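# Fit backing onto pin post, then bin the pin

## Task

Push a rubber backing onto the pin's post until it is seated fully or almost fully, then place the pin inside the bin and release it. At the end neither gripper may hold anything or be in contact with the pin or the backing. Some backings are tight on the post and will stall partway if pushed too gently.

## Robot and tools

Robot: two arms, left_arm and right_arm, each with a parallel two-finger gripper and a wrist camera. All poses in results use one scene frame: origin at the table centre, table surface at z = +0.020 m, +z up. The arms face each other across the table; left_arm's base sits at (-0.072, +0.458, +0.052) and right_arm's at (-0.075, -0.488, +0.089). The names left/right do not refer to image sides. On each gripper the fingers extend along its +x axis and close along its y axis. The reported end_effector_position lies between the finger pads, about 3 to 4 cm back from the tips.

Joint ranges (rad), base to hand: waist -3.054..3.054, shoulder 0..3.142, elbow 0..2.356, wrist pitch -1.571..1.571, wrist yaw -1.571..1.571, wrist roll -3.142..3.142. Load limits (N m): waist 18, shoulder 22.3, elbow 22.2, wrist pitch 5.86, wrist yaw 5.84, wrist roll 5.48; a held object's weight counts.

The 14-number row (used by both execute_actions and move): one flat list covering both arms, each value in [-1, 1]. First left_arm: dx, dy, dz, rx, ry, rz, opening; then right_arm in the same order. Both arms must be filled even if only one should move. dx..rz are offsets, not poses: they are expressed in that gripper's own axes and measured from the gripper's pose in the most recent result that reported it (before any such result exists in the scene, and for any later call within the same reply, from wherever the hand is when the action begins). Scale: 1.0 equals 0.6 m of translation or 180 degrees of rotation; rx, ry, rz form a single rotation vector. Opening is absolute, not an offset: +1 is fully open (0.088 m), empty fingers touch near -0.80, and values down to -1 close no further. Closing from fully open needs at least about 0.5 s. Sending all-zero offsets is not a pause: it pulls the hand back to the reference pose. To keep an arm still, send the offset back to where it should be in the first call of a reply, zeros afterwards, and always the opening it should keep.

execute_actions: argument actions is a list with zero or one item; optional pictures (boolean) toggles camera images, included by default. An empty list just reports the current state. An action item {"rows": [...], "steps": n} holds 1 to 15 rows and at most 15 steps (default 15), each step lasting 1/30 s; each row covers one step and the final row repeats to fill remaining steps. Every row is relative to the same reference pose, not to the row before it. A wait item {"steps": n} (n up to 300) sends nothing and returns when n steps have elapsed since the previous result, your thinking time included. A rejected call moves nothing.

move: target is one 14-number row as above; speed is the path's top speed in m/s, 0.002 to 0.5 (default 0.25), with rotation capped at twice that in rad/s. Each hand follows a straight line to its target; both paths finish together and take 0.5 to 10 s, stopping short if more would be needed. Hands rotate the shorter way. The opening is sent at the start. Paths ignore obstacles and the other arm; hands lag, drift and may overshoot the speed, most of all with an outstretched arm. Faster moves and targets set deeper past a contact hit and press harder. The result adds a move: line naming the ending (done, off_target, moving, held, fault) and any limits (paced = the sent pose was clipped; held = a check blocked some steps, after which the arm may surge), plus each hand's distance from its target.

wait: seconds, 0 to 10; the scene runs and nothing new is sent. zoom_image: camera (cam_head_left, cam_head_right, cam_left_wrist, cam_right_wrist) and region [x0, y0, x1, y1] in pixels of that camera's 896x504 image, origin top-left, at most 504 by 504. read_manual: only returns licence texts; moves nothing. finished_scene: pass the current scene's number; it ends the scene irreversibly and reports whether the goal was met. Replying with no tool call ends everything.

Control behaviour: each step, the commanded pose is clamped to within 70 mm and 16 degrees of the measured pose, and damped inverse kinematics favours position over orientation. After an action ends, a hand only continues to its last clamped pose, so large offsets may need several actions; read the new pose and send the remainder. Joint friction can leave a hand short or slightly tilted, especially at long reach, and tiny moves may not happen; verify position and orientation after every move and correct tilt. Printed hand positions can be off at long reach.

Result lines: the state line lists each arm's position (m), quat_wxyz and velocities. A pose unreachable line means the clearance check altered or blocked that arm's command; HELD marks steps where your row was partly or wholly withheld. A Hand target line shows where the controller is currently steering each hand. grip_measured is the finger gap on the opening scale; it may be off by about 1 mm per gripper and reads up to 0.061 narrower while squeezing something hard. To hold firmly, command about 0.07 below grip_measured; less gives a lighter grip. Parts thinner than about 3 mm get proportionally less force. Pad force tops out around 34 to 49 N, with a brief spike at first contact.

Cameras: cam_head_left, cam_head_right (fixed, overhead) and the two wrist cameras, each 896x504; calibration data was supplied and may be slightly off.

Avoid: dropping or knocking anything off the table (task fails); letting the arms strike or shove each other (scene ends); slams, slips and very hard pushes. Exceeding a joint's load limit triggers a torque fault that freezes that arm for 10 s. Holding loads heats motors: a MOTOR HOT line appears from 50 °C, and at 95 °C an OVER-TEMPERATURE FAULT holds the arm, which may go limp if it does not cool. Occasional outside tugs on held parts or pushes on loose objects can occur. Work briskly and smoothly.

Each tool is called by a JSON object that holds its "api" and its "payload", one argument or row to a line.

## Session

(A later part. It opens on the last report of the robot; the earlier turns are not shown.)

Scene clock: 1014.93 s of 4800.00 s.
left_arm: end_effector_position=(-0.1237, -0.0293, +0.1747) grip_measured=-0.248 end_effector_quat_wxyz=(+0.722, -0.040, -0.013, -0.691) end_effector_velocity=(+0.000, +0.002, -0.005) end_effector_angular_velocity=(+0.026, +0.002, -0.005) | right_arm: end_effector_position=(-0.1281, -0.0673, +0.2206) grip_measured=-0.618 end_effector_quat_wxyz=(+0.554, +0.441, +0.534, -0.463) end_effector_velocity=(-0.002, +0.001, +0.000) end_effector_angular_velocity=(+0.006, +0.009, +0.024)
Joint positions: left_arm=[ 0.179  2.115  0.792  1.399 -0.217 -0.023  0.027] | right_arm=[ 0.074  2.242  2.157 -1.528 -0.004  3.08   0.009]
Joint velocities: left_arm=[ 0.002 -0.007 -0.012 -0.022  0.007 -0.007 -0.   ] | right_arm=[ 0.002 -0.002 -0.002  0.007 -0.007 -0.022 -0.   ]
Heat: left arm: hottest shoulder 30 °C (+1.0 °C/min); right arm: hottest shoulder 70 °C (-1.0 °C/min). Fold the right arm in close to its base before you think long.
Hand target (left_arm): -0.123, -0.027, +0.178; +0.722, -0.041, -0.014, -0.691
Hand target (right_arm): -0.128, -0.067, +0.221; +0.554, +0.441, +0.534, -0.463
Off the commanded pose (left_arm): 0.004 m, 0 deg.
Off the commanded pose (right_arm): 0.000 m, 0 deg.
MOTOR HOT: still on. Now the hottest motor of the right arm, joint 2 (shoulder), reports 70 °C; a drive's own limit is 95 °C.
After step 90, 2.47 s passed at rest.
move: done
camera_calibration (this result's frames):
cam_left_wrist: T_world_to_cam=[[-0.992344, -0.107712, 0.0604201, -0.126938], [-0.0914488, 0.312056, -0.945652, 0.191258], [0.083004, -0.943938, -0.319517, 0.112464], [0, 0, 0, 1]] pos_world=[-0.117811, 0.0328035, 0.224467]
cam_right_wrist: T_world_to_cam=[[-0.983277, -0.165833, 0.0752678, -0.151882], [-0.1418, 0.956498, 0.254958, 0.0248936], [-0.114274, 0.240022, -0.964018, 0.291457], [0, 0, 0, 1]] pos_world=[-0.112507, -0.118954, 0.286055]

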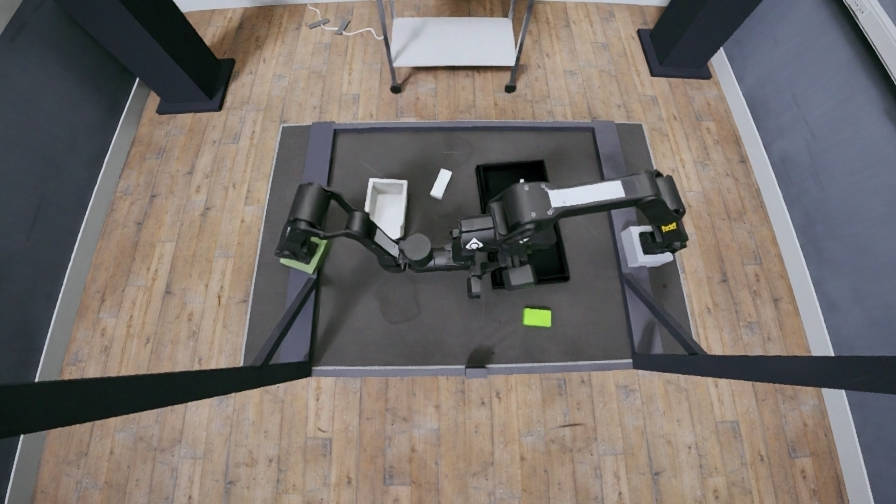

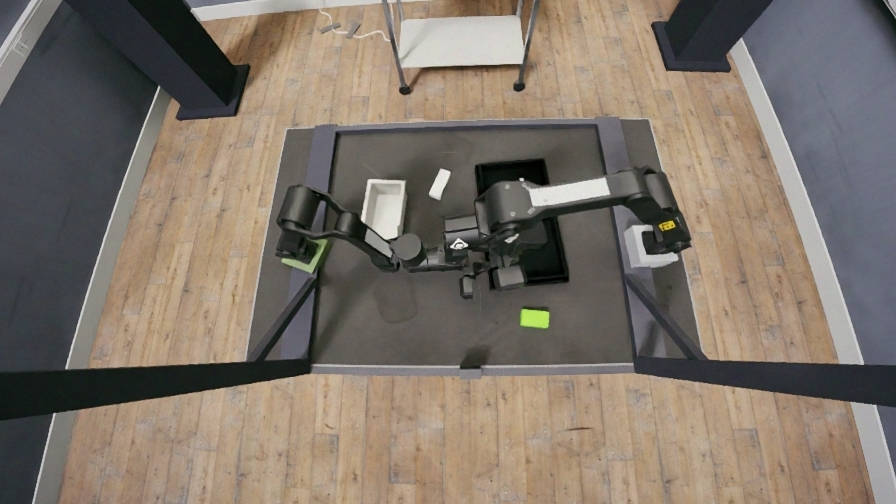

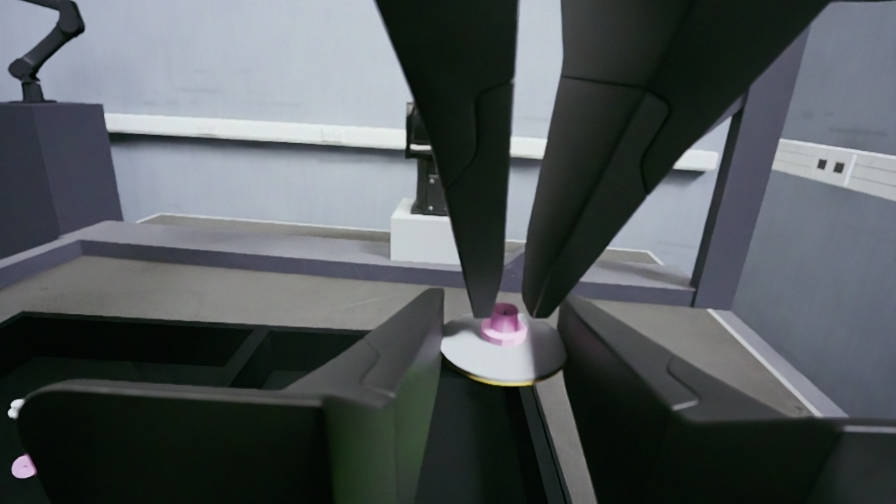

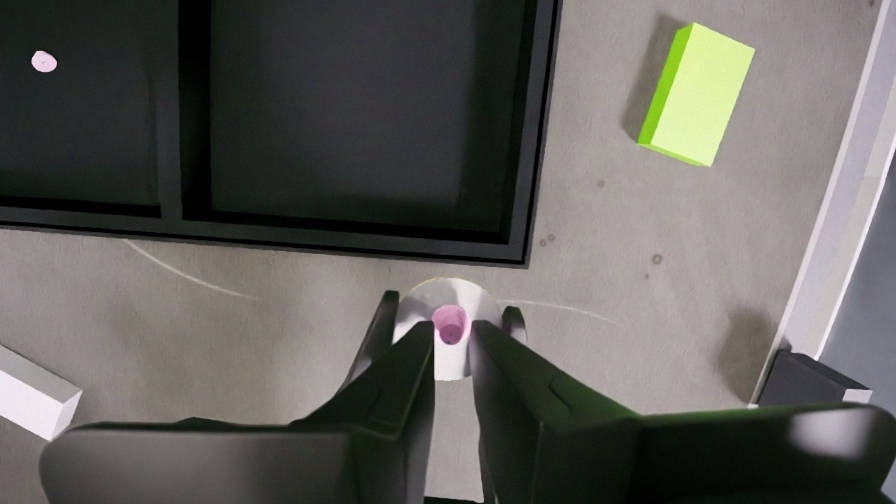

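Up 4 mm more with narrower opening, close, then shove.

{"api": "move", "payload": {
  "target": [-0.003,0,0.013,0,0,0,-0.35,0,0,0,0,0,0,-0.66],
  "speed": 0.02
}}

{"api": "move", "payload": {
  "target": [0,0,0,0,0,0,-0.35,0,0,0,0,0,0,-0.85]
}}

{"api": "move", "payload": {
  "target": [0.03,0,0,0,0,0,-0.35,0,0,-0.03,0,0,0,-0.85],
  "speed": 0.01
}}

{"api": "zoom_image", "payload": {
  "camera": "cam_right_wrist",
  "region": [370,240,530,400]
}}

Scene clock: 1020.03 s of 4800.00 s.
left_arm: end_effector_position=(-0.1236, -0.0291, +0.1785) grip_measured=-0.248 end_effector_quat_wxyz=(+0.722, -0.038, -0.012, -0.691) end_effector_velocity=(-0.000, +0.001, -0.001) end_effector_angular_velocity=(+0.006, +0.021, +0.003) | right_arm: end_effector_position=(-0.1281, -0.0673, +0.2206) grip_measured=-0.658 end_effector_quat_wxyz=(+0.554, +0.441, +0.534, -0.463) end_effector_velocity=(-0.000, +0.001, +0.000) end_effector_angular_velocity=(+0.006, +0.008, +0.005)
Joint positions: left_arm=[ 0.179  2.097  0.791  1.377 -0.217 -0.023  0.027] | right_arm=[ 0.074  2.242  2.157 -1.528 -0.004  3.08   0.007]
Joint velocities: left_arm=[-0.002 -0.002 -0.002 -0.007 -0.007 -0.022 -0.   ] | right_arm=[-0.002 -0.002 -0.002  0.007 -0.007 -0.007  0.   ]
Heat: left arm: hottest shoulder 31 °C (+2.0 °C/min); right arm: hottest shoulder 70 °C (-1.0 °C/min). Fold the right arm in close to its base before you think long.
Hand target (left_arm): -0.123, -0.027, +0.182; +0.722, -0.039, -0.013, -0.691
Hand target (right_arm): -0.128, -0.067, +0.221; +0.554, +0.441, +0.534, -0.463
Off the commanded pose (left_arm): 0.004 m, 0 deg.
Off the commanded pose (right_arm): 0.000 m, 0 deg.
MOTOR HOT: still on. Now the hottest motor of the right arm, joint 2 (shoulder), reports 70 °C; a drive's own limit is 95 °C.
After step 90, 1.33 s passed at rest.
move: done
camera_calibration (this result's frames):
cam_left_wrist: T_world_to_cam=[[-0.992387, -0.10796, 0.0592607, -0.126916], [-0.0907693, 0.315963, -0.94442, 0.194745], [0.0832352, -0.942609, -0.323357, 0.114609], [0, 0, 0, 1]] pos_world=[-0.117812, 0.0327976, 0.228501]
cam_right_wrist: T_world_to_cam=[[-0.983277, -0.165833, 0.0752678, -0.151882], [-0.1418, 0.956498, 0.254958, 0.0248936], [-0.114274, 0.240022, -0.964018, 0.291457], [0, 0, 0, 1]] pos_world=[-0.112507, -0.118954, 0.286055]

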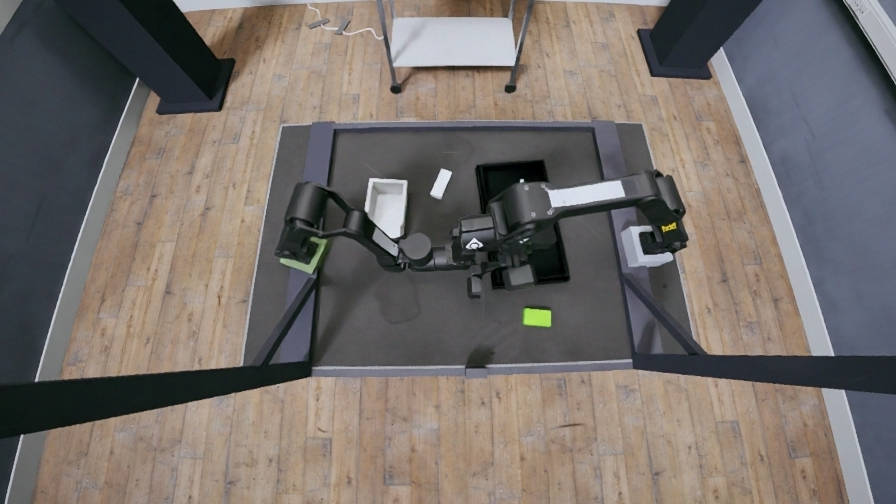

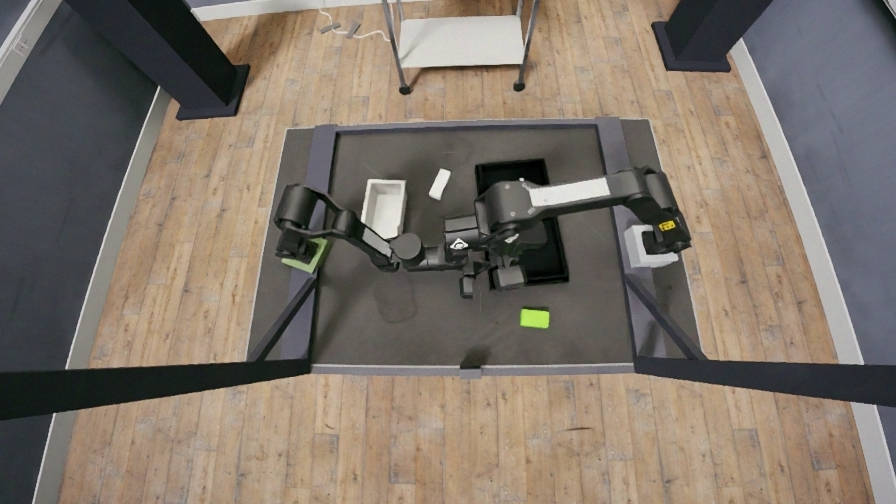

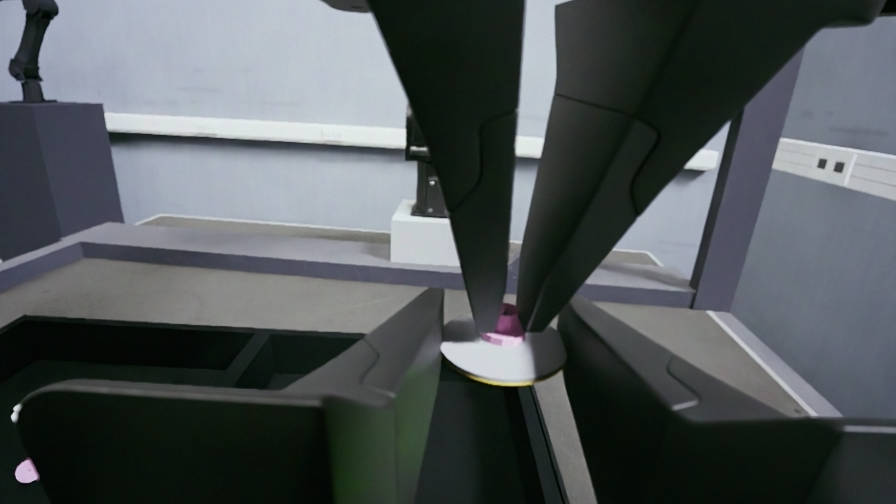

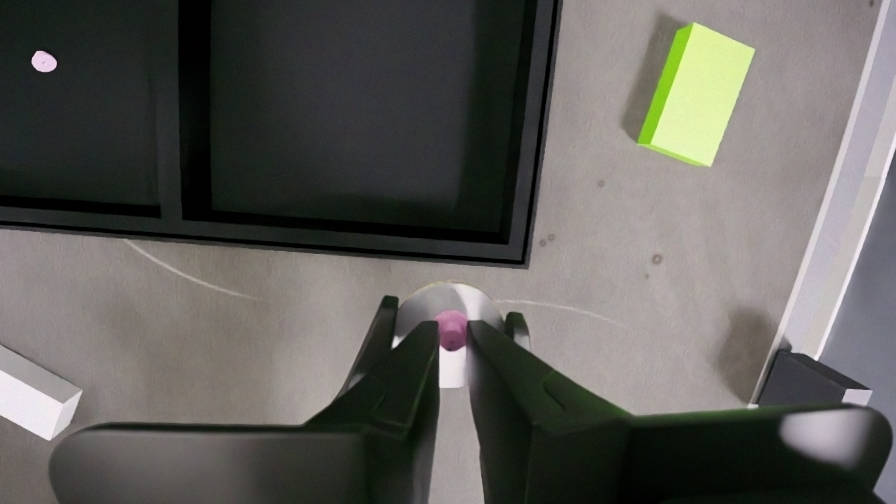

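Scene clock: 1020.53 s of 4800.00 s.
left_arm: end_effector_position=(-0.1236, -0.0291, +0.1785) grip_measured=-0.248 end_effector_quat_wxyz=(+0.722, -0.038, -0.012, -0.691) end_effector_velocity=(+0.002, +0.001, +0.002) end_effector_angular_velocity=(-0.008, +0.024, +0.008) | right_arm: end_effector_position=(-0.1280, -0.0672, +0.2206) grip_measured=-0.771 end_effector_quat_wxyz=(+0.554, +0.441, +0.534, -0.463) end_effector_velocity=(+0.001, -0.006, -0.001) end_effector_angular_velocity=(-0.028, +0.004, -0.010)
Joint positions: left_arm=[ 0.179  2.097  0.791  1.377 -0.217 -0.023  0.027] | right_arm=[ 0.074  2.242  2.157 -1.528 -0.003  3.08   0.001]
Joint velocities: left_arm=[ 0.002 -0.002 -0.002  0.007 -0.007 -0.022 -0.   ] | right_arm=[-0.002 -0.002 -0.007 -0.022 -0.007  0.007 -0.   ]
Heat: left arm: hottest shoulder 31 °C (+2.0 °C/min); right arm: hottest shoulder 70 °C (+0.0 °C/min). Fold the right arm in close to its base before you think long.
Hand target (left_arm): -0.124, -0.029, +0.179; +0.722, -0.038, -0.012, -0.691
Hand target (right_arm): -0.128, -0.067, +0.221; +0.554, +0.441, +0.534, -0.463
Off the commanded pose (left_arm): 0.000 m, 0 deg.
Off the commanded pose (right_arm): 0.000 m, 0 deg.
MOTOR HOT: still on. Now the hottest motor of the right arm, joint 2 (shoulder), reports 70 °C; a drive's own limit is 95 °C.
move: done
camera_calibration (this result's frames):
cam_left_wrist: T_world_to_cam=[[-0.992387, -0.10796, 0.0592607, -0.126916], [-0.0907693, 0.315963, -0.94442, 0.194745], [0.0832352, -0.942609, -0.323357, 0.114609], [0, 0, 0, 1]] pos_world=[-0.117812, 0.0327976, 0.228501]
cam_right_wrist: T_world_to_cam=[[-0.983303, -0.165852, 0.0748881, -0.151746], [-0.141911, 0.956484, 0.254949, 0.0248817], [-0.113913, 0.240065, -0.96405, 0.291518], [0, 0, 0, 1]] pos_world=[-0.112474, -0.118949, 0.286058]

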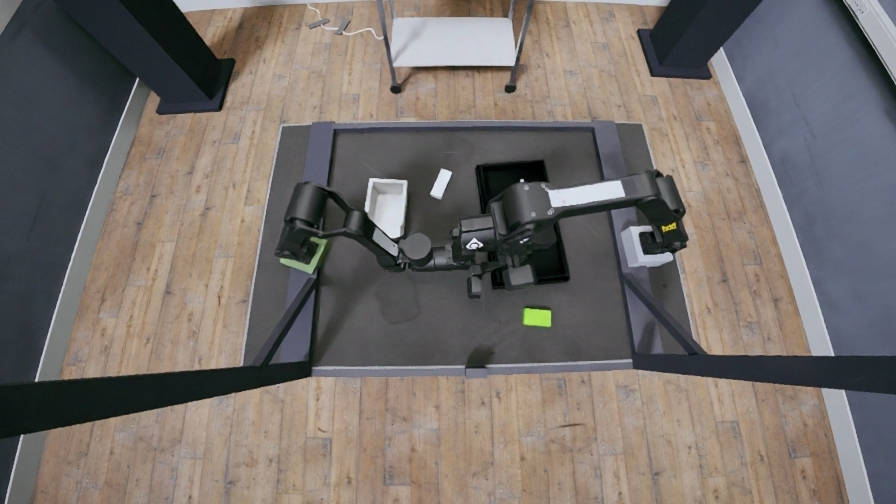

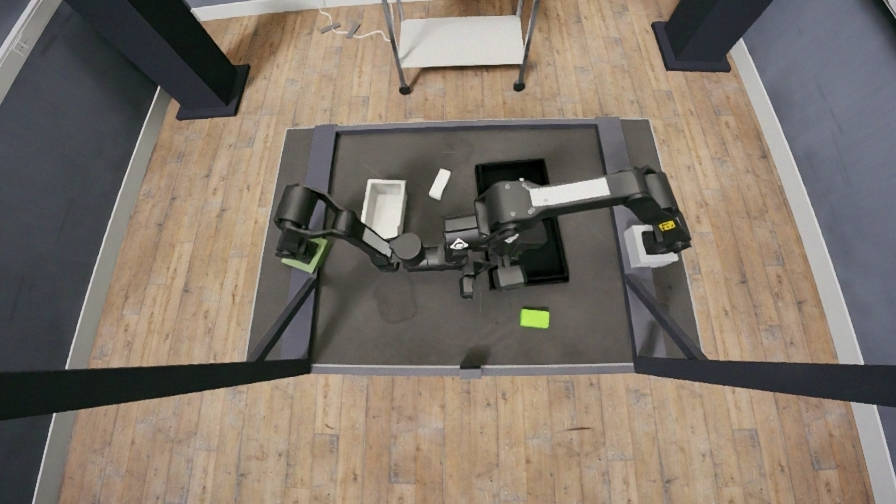

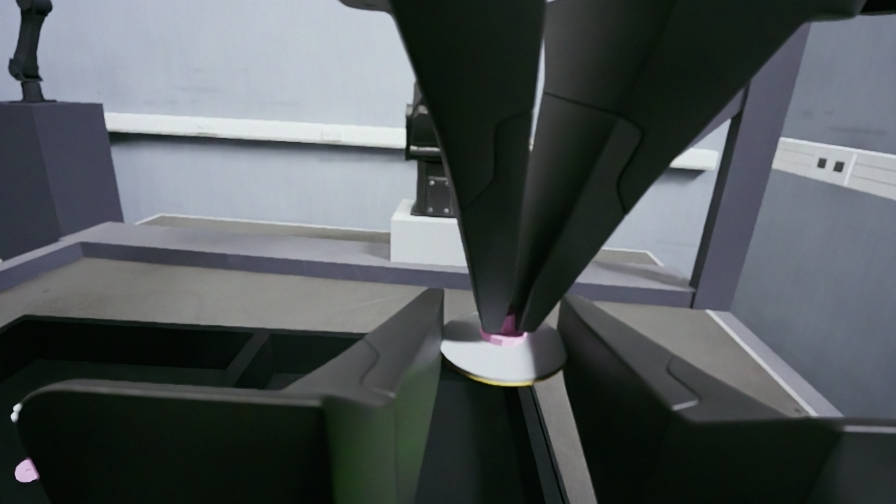

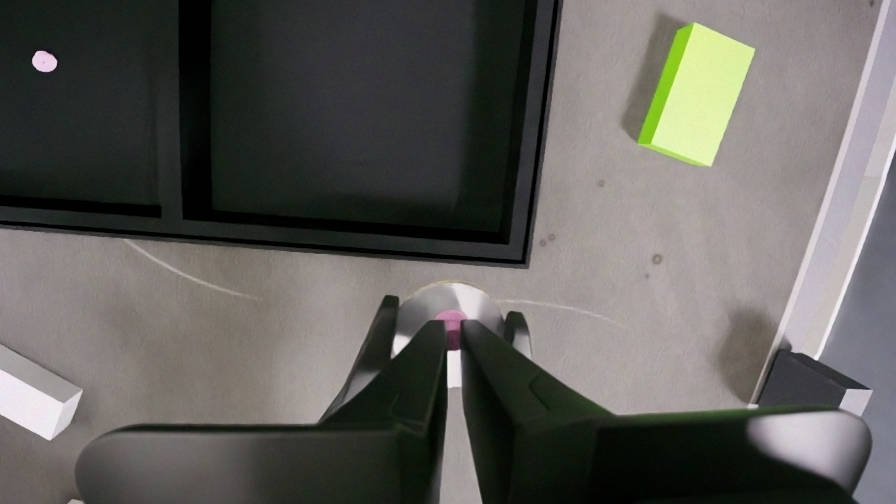

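Scene clock: 1022.57 s of 4800.00 s.
left_arm: end_effector_position=(-0.1235, -0.0441, +0.1827) grip_measured=-0.248 end_effector_quat_wxyz=(+0.722, -0.039, -0.013, -0.691) end_effector_velocity=(+0.004, -0.001, +0.000) end_effector_angular_velocity=(+0.002, +0.009, +0.024) | right_arm: end_effector_position=(-0.1320, -0.0518, +0.2253) grip_measured=-0.801 end_effector_quat_wxyz=(+0.548, +0.444, +0.541, -0.457) end_effector_velocity=(-0.002, -0.001, +0.001) end_effector_angular_velocity=(-0.005, +0.022, +0.004)
Joint positions: left_arm=[ 0.186  2.116  0.859  1.332 -0.209 -0.023  0.027] | right_arm=[ 0.078  2.313  2.297 -1.575 -0.006  3.08   0.   ]
Joint velocities: left_arm=[ 0.002 -0.002  0.002 -0.007 -0.022 -0.007 -0.   ] | right_arm=[-0.002  0.002  0.007 -0.007 -0.022 -0.007  0.   ]
Heat: left arm: hottest shoulder 31 °C (+2.0 °C/min); right arm: hottest shoulder 70 °C (+1.0 °C/min). Fold the right arm in close to its base before you think long.
Hand target (left_arm): -0.123, -0.047, +0.180; +0.722, -0.038, -0.012, -0.691
Hand target (right_arm): -0.131, -0.050, +0.220; +0.551, +0.444, +0.537, -0.460
Off the commanded pose (left_arm): 0.004 m, 0 deg.
Off the commanded pose (right_arm): 0.006 m, 1 deg.
MOTOR HOT: still on. Now the hottest motor of the right arm, joint 2 (shoulder), reports 70 °C; a drive's own limit is 95 °C.
joint sent to its limit (right arm) — the command would take joint 4 (wrist pitch) past its lower limit, so that joint was sent only as far as its limit.
move: done
camera_calibration (this result's frames):
cam_left_wrist: T_world_to_cam=[[-0.992384, -0.107773, 0.0596614, -0.128692], [-0.0908, 0.312674, -0.94551, 0.203518], [0.0832461, -0.943726, -0.320079, 0.101191], [0, 0, 0, 1]] pos_world=[-0.117656, 0.0179921, 0.232495]
cam_right_wrist: T_world_to_cam=[[-0.982264, -0.171158, 0.0765606, -0.153994], [-0.144034, 0.950207, 0.276335, 0.00287995], [-0.120045, 0.260406, -0.958007, 0.290788], [0, 0, 0, 1]] pos_world=[-0.11594, -0.104817, 0.289571]

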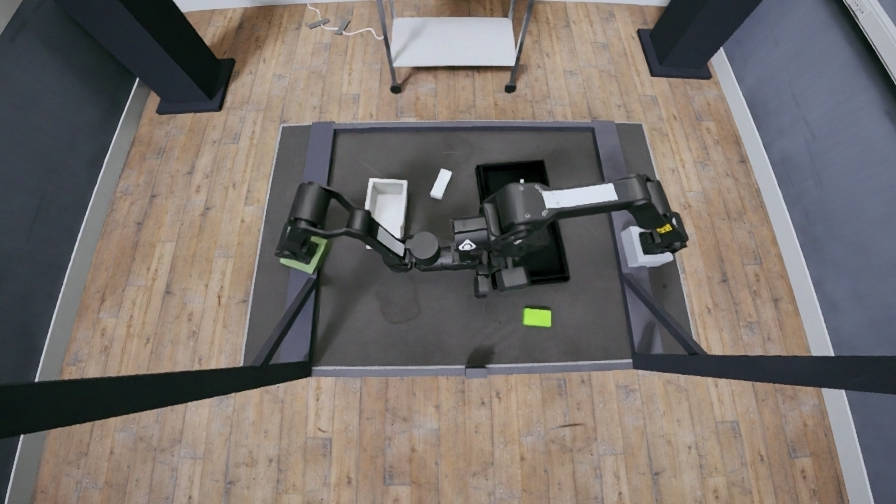

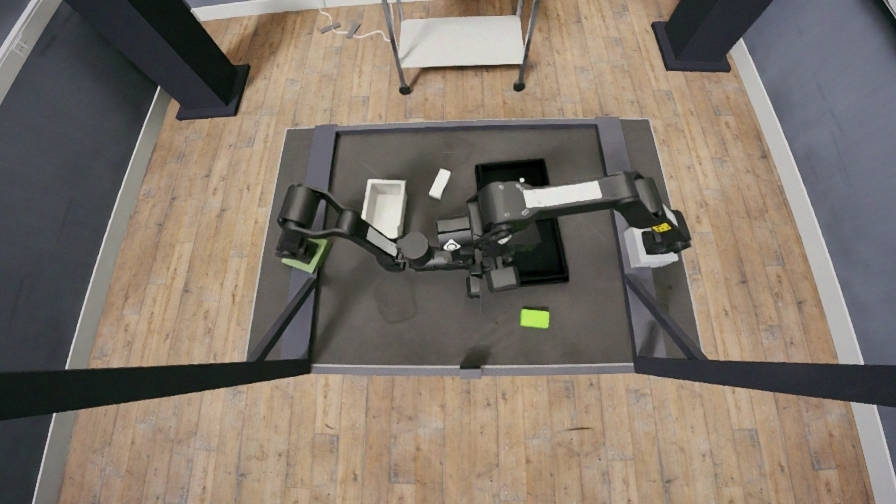

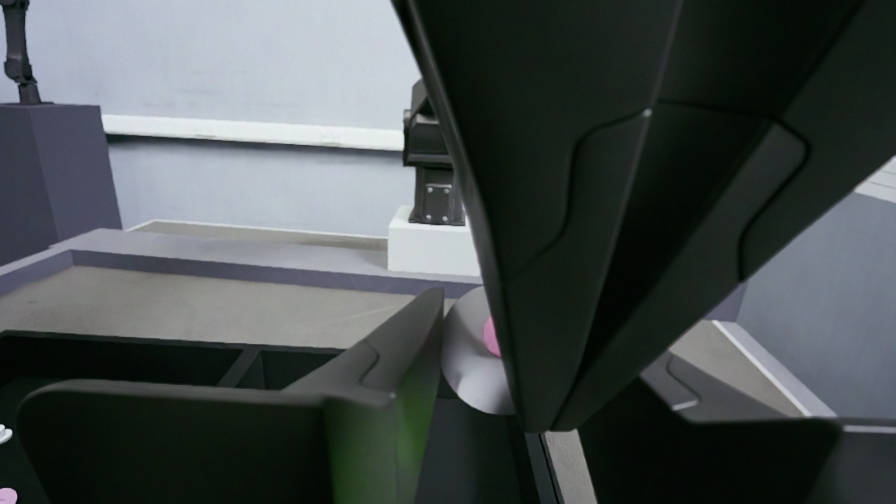

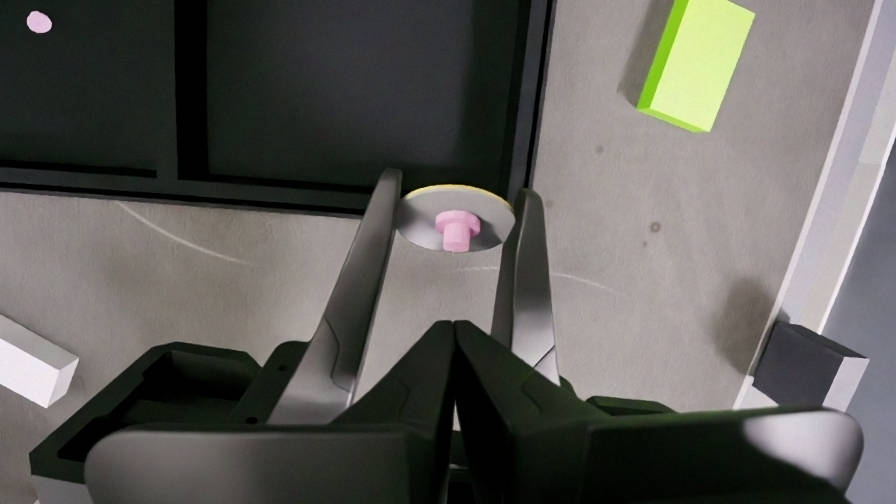

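Region (370, 240, 530, 400) of cam_right_wrist's 896x504 image, scaled by 3.150, with more detail than that image has.

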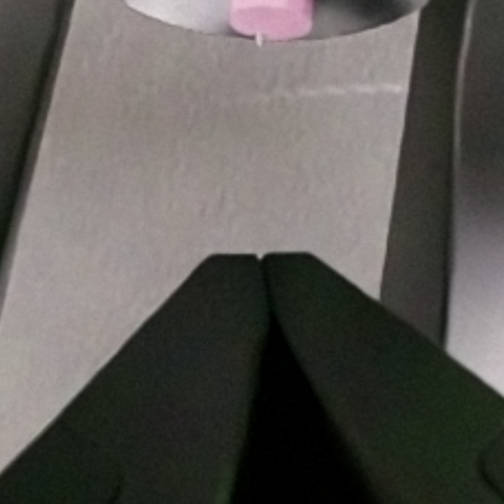

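{"api": "move", "payload": {
  "target": [-0.02,0,-0.06,0,0,0,-0.35,0,0,0,0,0,0,-0.8],
  "speed": 0.05
}}

{"api": "zoom_image", "payload": {
  "camera": "cam_left_wrist",
  "region": [430,270,580,420]
}}

Scene clock: 1026.47 s of 4800.00 s.
left_arm: end_effector_position=(-0.1243, -0.0372, +0.1543) grip_measured=-0.248 end_effector_quat_wxyz=(+0.721, -0.046, -0.018, -0.691) end_effector_velocity=(+0.000, +0.001, +0.003) end_effector_angular_velocity=(-0.016, -0.004, +0.006) | right_arm: end_effector_position=(-0.1320, -0.0516, +0.2254) grip_measured=-0.799 end_effector_quat_wxyz=(+0.548, +0.445, +0.541, -0.457) end_effector_velocity=(-0.002, +0.002, -0.000) end_effector_angular_velocity=(+0.005, +0.023, +0.004)
Joint positions: left_arm=[ 0.181  2.225  0.833  1.485 -0.215 -0.023  0.027] | right_arm=[ 0.078  2.313  2.298 -1.575 -0.006  3.08   0.   ]
Joint velocities: left_arm=[-0.002  0.002 -0.002  0.022 -0.007  0.007 -0.   ] | right_arm=[-0.002  0.002  0.002  0.007 -0.022 -0.007  0.   ]
Heat: left arm: hottest shoulder 31 °C (+2.0 °C/min); right arm: hottest shoulder 69 °C (+2.0 °C/min). Fold the right arm in close to its base before you think long.
Hand target (left_arm): -0.125, -0.035, +0.146; +0.722, -0.039, -0.013, -0.691
Hand target (right_arm): -0.132, -0.052, +0.225; +0.548, +0.445, +0.541, -0.457
Off the commanded pose (left_arm): 0.009 m, 1 deg.
Off the commanded pose (right_arm): 0.000 m, 0 deg.
MOTOR HOT: still on. Now the hottest motor of the right arm, joint 2 (shoulder), reports 69 °C; a drive's own limit is 95 °C.
move: off_target (left_arm)
camera_calibration (this result's frames):
cam_left_wrist: T_world_to_cam=[[-0.992174, -0.106681, 0.0648779, -0.127872], [-0.0940132, 0.296349, -0.950441, 0.174178], [0.0821676, -0.949103, -0.304059, 0.0958673], [0, 0, 0, 1]] pos_world=[-0.118373, 0.0257289, 0.202992]
cam_right_wrist: T_world_to_cam=[[-0.982257, -0.171216, 0.076526, -0.153988], [-0.144007, 0.949998, 0.277067, 0.00248533], [-0.120138, 0.261131, -0.957798, 0.290824], [0, 0, 0, 1]] pos_world=[-0.115959, -0.104669, 0.289646]

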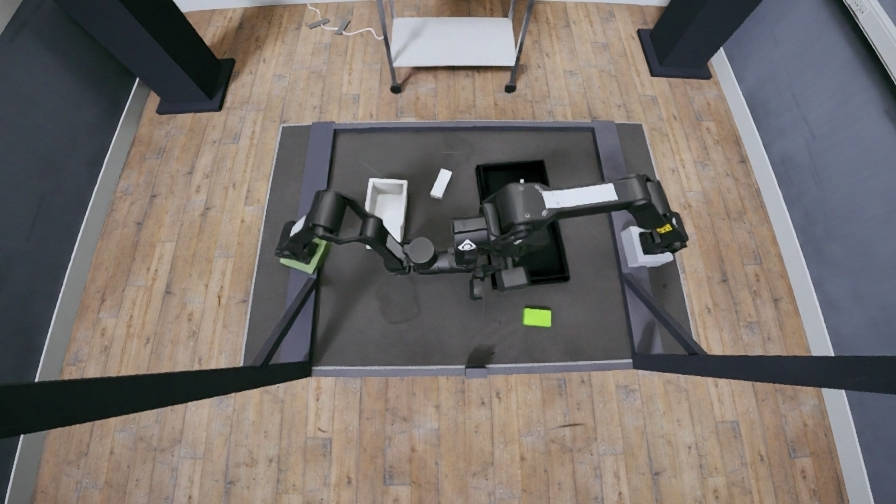

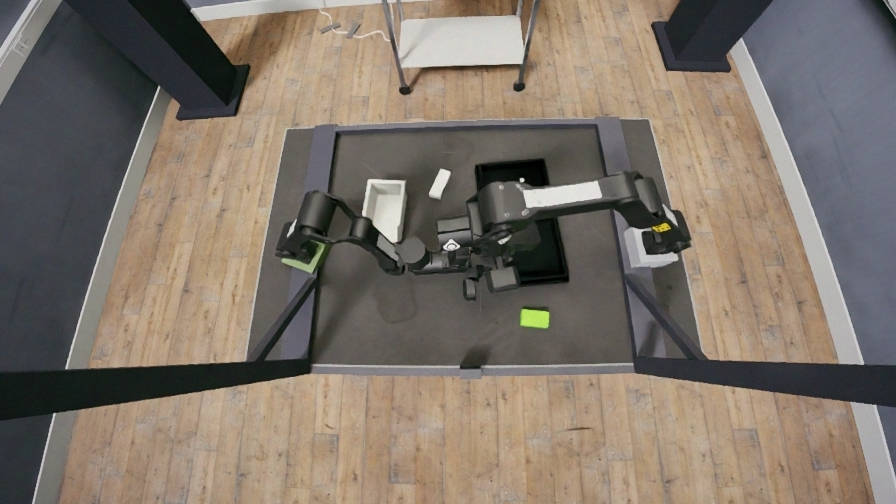

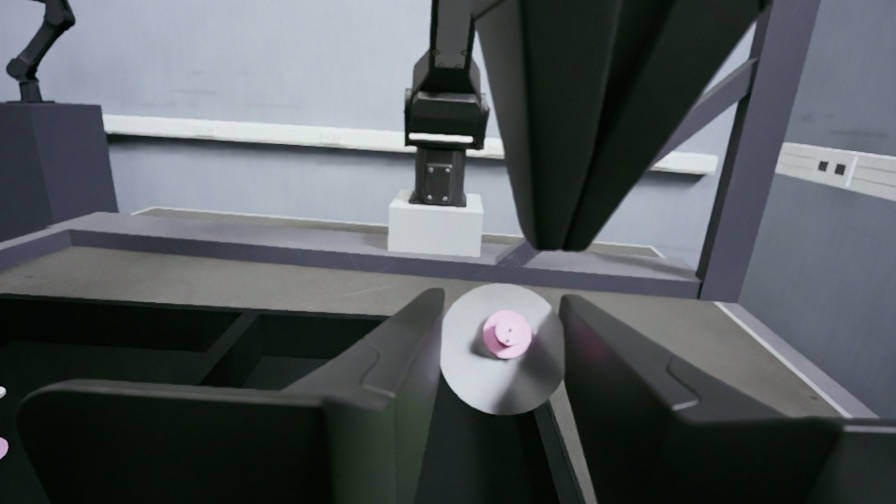

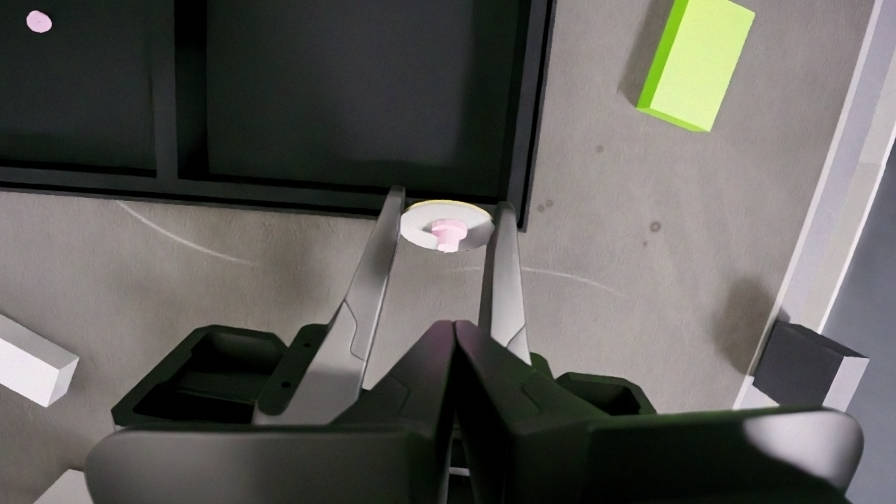

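Region (430, 270, 580, 420) of cam_left_wrist's 896x504 image, scaled by 3.360, with more detail than that image has.

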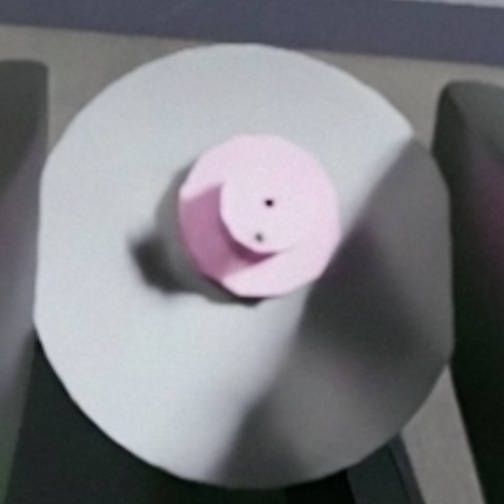

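{"api": "move", "payload": {
  "target": [-0.2,0,0,0,0,0,-0.35,0.03,0,0.33,-0.5,0,0,-0.8]
}}

{"api": "move", "payload": {
  "target": [0,0,0,0.02,0.4,0,-0.35,0,0,0,0,0,0,-0.8],
  "speed": 0.4
}}

Scene clock: 1036.00 s of 4800.00 s.
left_arm: end_effector_position=(-0.1288, +0.0804, +0.1397) grip_measured=-0.248 end_effector_quat_wxyz=(+0.726, +0.007, +0.031, -0.687) end_effector_velocity=(+0.003, +0.001, -0.003) end_effector_angular_velocity=(+0.016, +0.001, +0.020) | right_arm: end_effector_position=(-0.0976, -0.2443, +0.2108) grip_measured=-0.799 end_effector_quat_wxyz=(+0.702, -0.072, +0.706, +0.059) end_effector_velocity=(-0.000, -0.000, +0.001) end_effector_angular_velocity=(+0.012, +0.009, +0.019)
Joint positions: left_arm=[ 0.072  1.962  0.344  1.56  -0.332 -0.051  0.027] | right_arm=[ 0.039  1.488  1.141 -1.243 -0.006  1.471  0.   ]
Joint velocities: left_arm=[-0.002 -0.007 -0.002 -0.022 -0.022 -0.007  0.   ] | right_arm=[-0.002 -0.012 -0.007  0.007 -0.007 -0.022  0.   ]
Heat: left arm: hottest shoulder 32 °C (+3.1 °C/min); right arm: hottest shoulder 70 °C (+4.1 °C/min). Fold the right arm in close to its base before you think long.
Hand target (left_arm): -0.129, +0.082, +0.143; +0.726, +0.002, +0.031, -0.687
Hand target (right_arm): -0.097, -0.247, +0.210; +0.702, -0.073, +0.706, +0.060
Off the commanded pose (left_arm): 0.004 m, 8 deg.
Off the commanded pose (right_arm): 0.003 m, 0 deg.
MOTOR HOT: still on. Now the hottest motor of the right arm, joint 2 (shoulder), reports 70 °C; a drive's own limit is 95 °C.
joint sent to its limit (left arm) — the command would take joint 4 (wrist pitch) past its upper limit, so that joint was sent only as far as its limit.
After step 90, 2.90 s passed at rest.
move: off_target (left_arm)
camera_calibration (this result's frames):
cam_left_wrist: T_world_to_cam=[[-0.991349, -0.123227, 0.0451829, -0.114569], [-0.0944147, 0.430411, -0.897682, 0.106847], [0.0911711, -0.894182, -0.438322, 0.218936], [0, 0, 0, 1]] pos_world=[-0.12345, 0.135662, 0.197056]
cam_right_wrist: T_world_to_cam=[[0.171213, -0.981326, 0.0876675, -0.23968], [-0.943439, -0.137657, 0.301618, -0.154375], [-0.283918, -0.13435, -0.94939, 0.216939], [0, 0, 0, 1]] pos_world=[-0.0430145, -0.22731, 0.273534]

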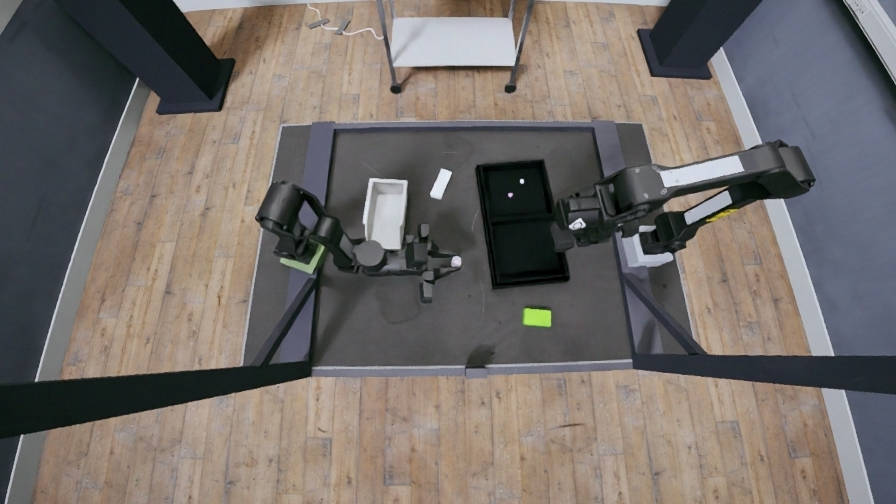

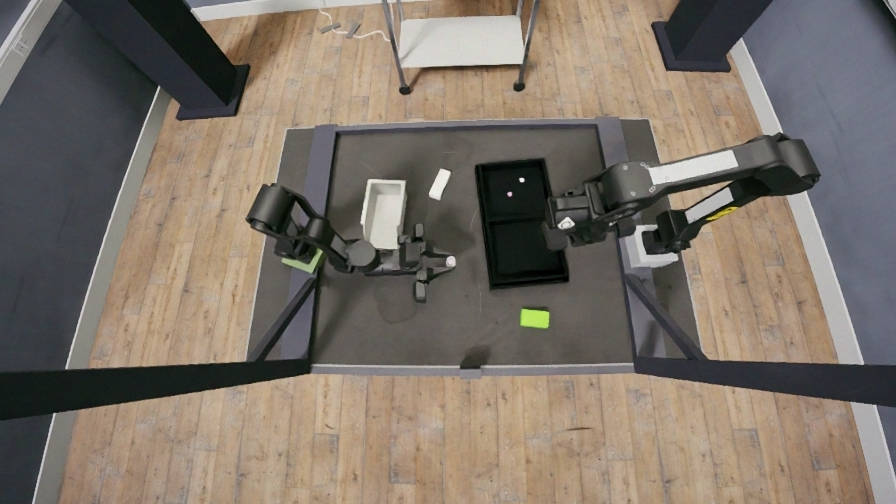

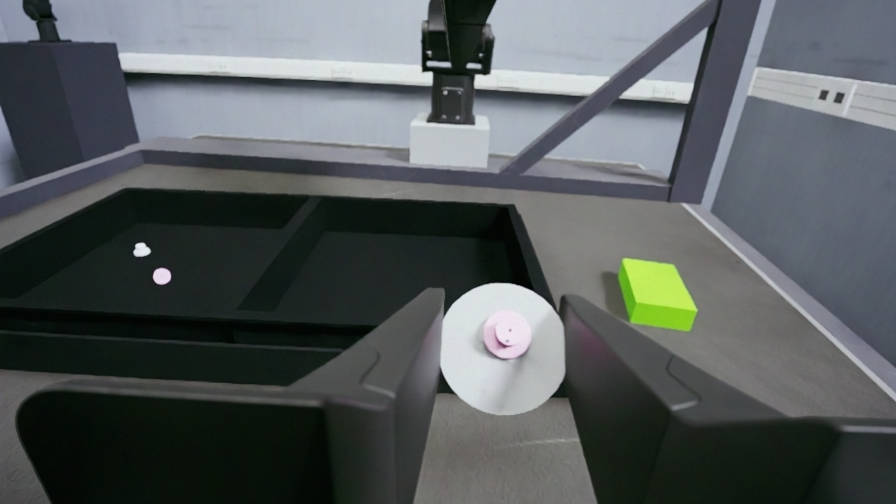

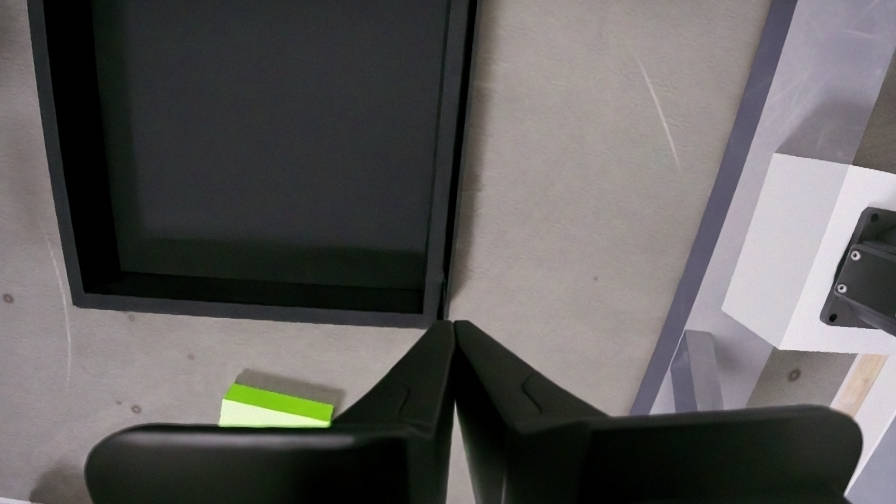

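Scene clock: 1038.17 s of 4800.00 s.
left_arm: end_effector_position=(-0.1286, +0.0849, +0.1412) grip_measured=-0.248 end_effector_quat_wxyz=(+0.572, +0.433, +0.427, -0.551) end_effector_velocity=(-0.000, -0.001, +0.001) end_effector_angular_velocity=(+0.013, +0.007, +0.008) | right_arm: end_effector_position=(-0.0976, -0.2443, +0.2108) grip_measured=-0.799 end_effector_quat_wxyz=(+0.702, -0.073, +0.706, +0.059) end_effector_velocity=(-0.002, -0.002, -0.001) end_effector_angular_velocity=(-0.013, +0.006, -0.005)
Joint positions: left_arm=[ 0.17   1.791  1.307 -0.832 -0.075 -0.188  0.027] | right_arm=[ 0.039  1.488  1.141 -1.243 -0.006  1.471  0.   ]
Joint velocities: left_arm=[ 0.002  0.012  0.022 -0.022  0.007 -0.007 -0.   ] | right_arm=[ 0.002  0.002 -0.002 -0.007 -0.007  0.007  0.   ]
Heat: left arm: hottest shoulder 32 °C (+3.0 °C/min); right arm: hottest shoulder 69 °C (+3.0 °C/min). Fold the right arm in close to its base before you think long.
Hand target (left_arm): -0.129, +0.082, +0.141; +0.571, +0.433, +0.429, -0.550
Hand target (right_arm): -0.098, -0.244, +0.211; +0.702, -0.073, +0.706, +0.059
Off the commanded pose (left_arm): 0.005 m, 1 deg.
Off the commanded pose (right_arm): 0.000 m, 0 deg.
MOTOR HOT: still on. Now the hottest motor of the right arm, joint 2 (shoulder), reports 69 °C; a drive's own limit is 95 °C.
move: done
camera_calibration (this result's frames):
cam_left_wrist: T_world_to_cam=[[-0.995, -0.053214, -0.0845153, -0.101976], [-0.0639815, 0.98941, 0.130286, -0.0824647], [0.0766872, 0.135042, -0.987868, 0.211997], [0, 0, 0, 1]] pos_world=[-0.123, 0.0475363, 0.211551]
cam_right_wrist: T_world_to_cam=[[0.171588, -0.981261, 0.0876647, -0.239627], [-0.943384, -0.138017, 0.301625, -0.154459], [-0.283874, -0.134457, -0.949388, 0.216917], [0, 0, 0, 1]] pos_world=[-0.0430206, -0.227289, 0.273534]

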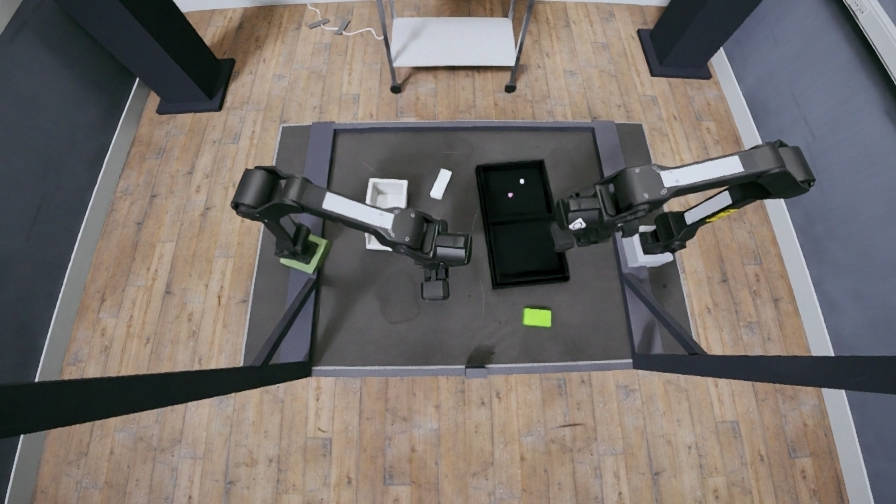

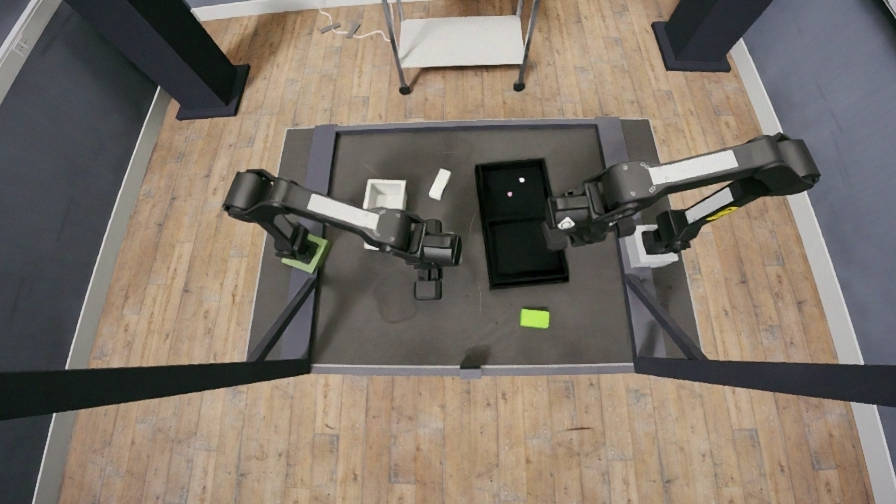

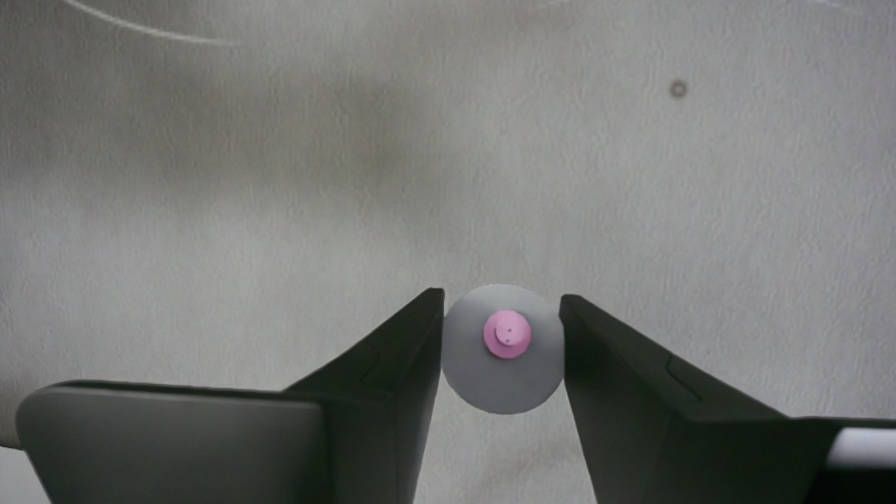

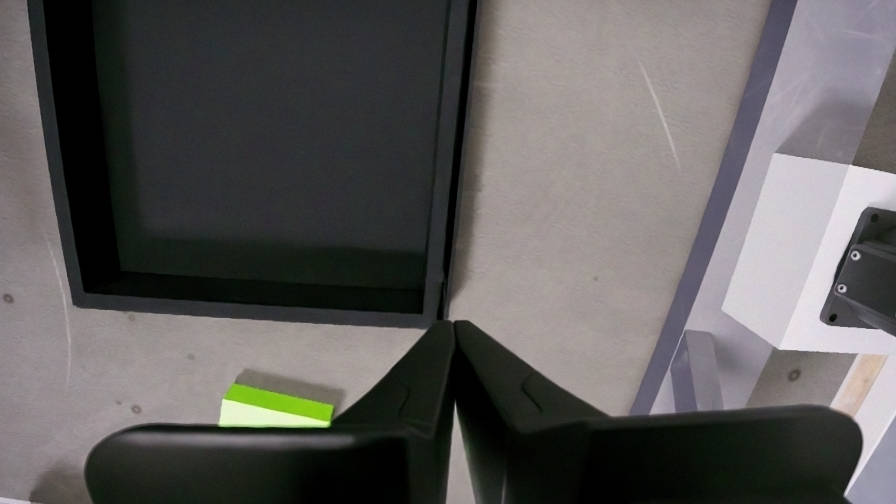

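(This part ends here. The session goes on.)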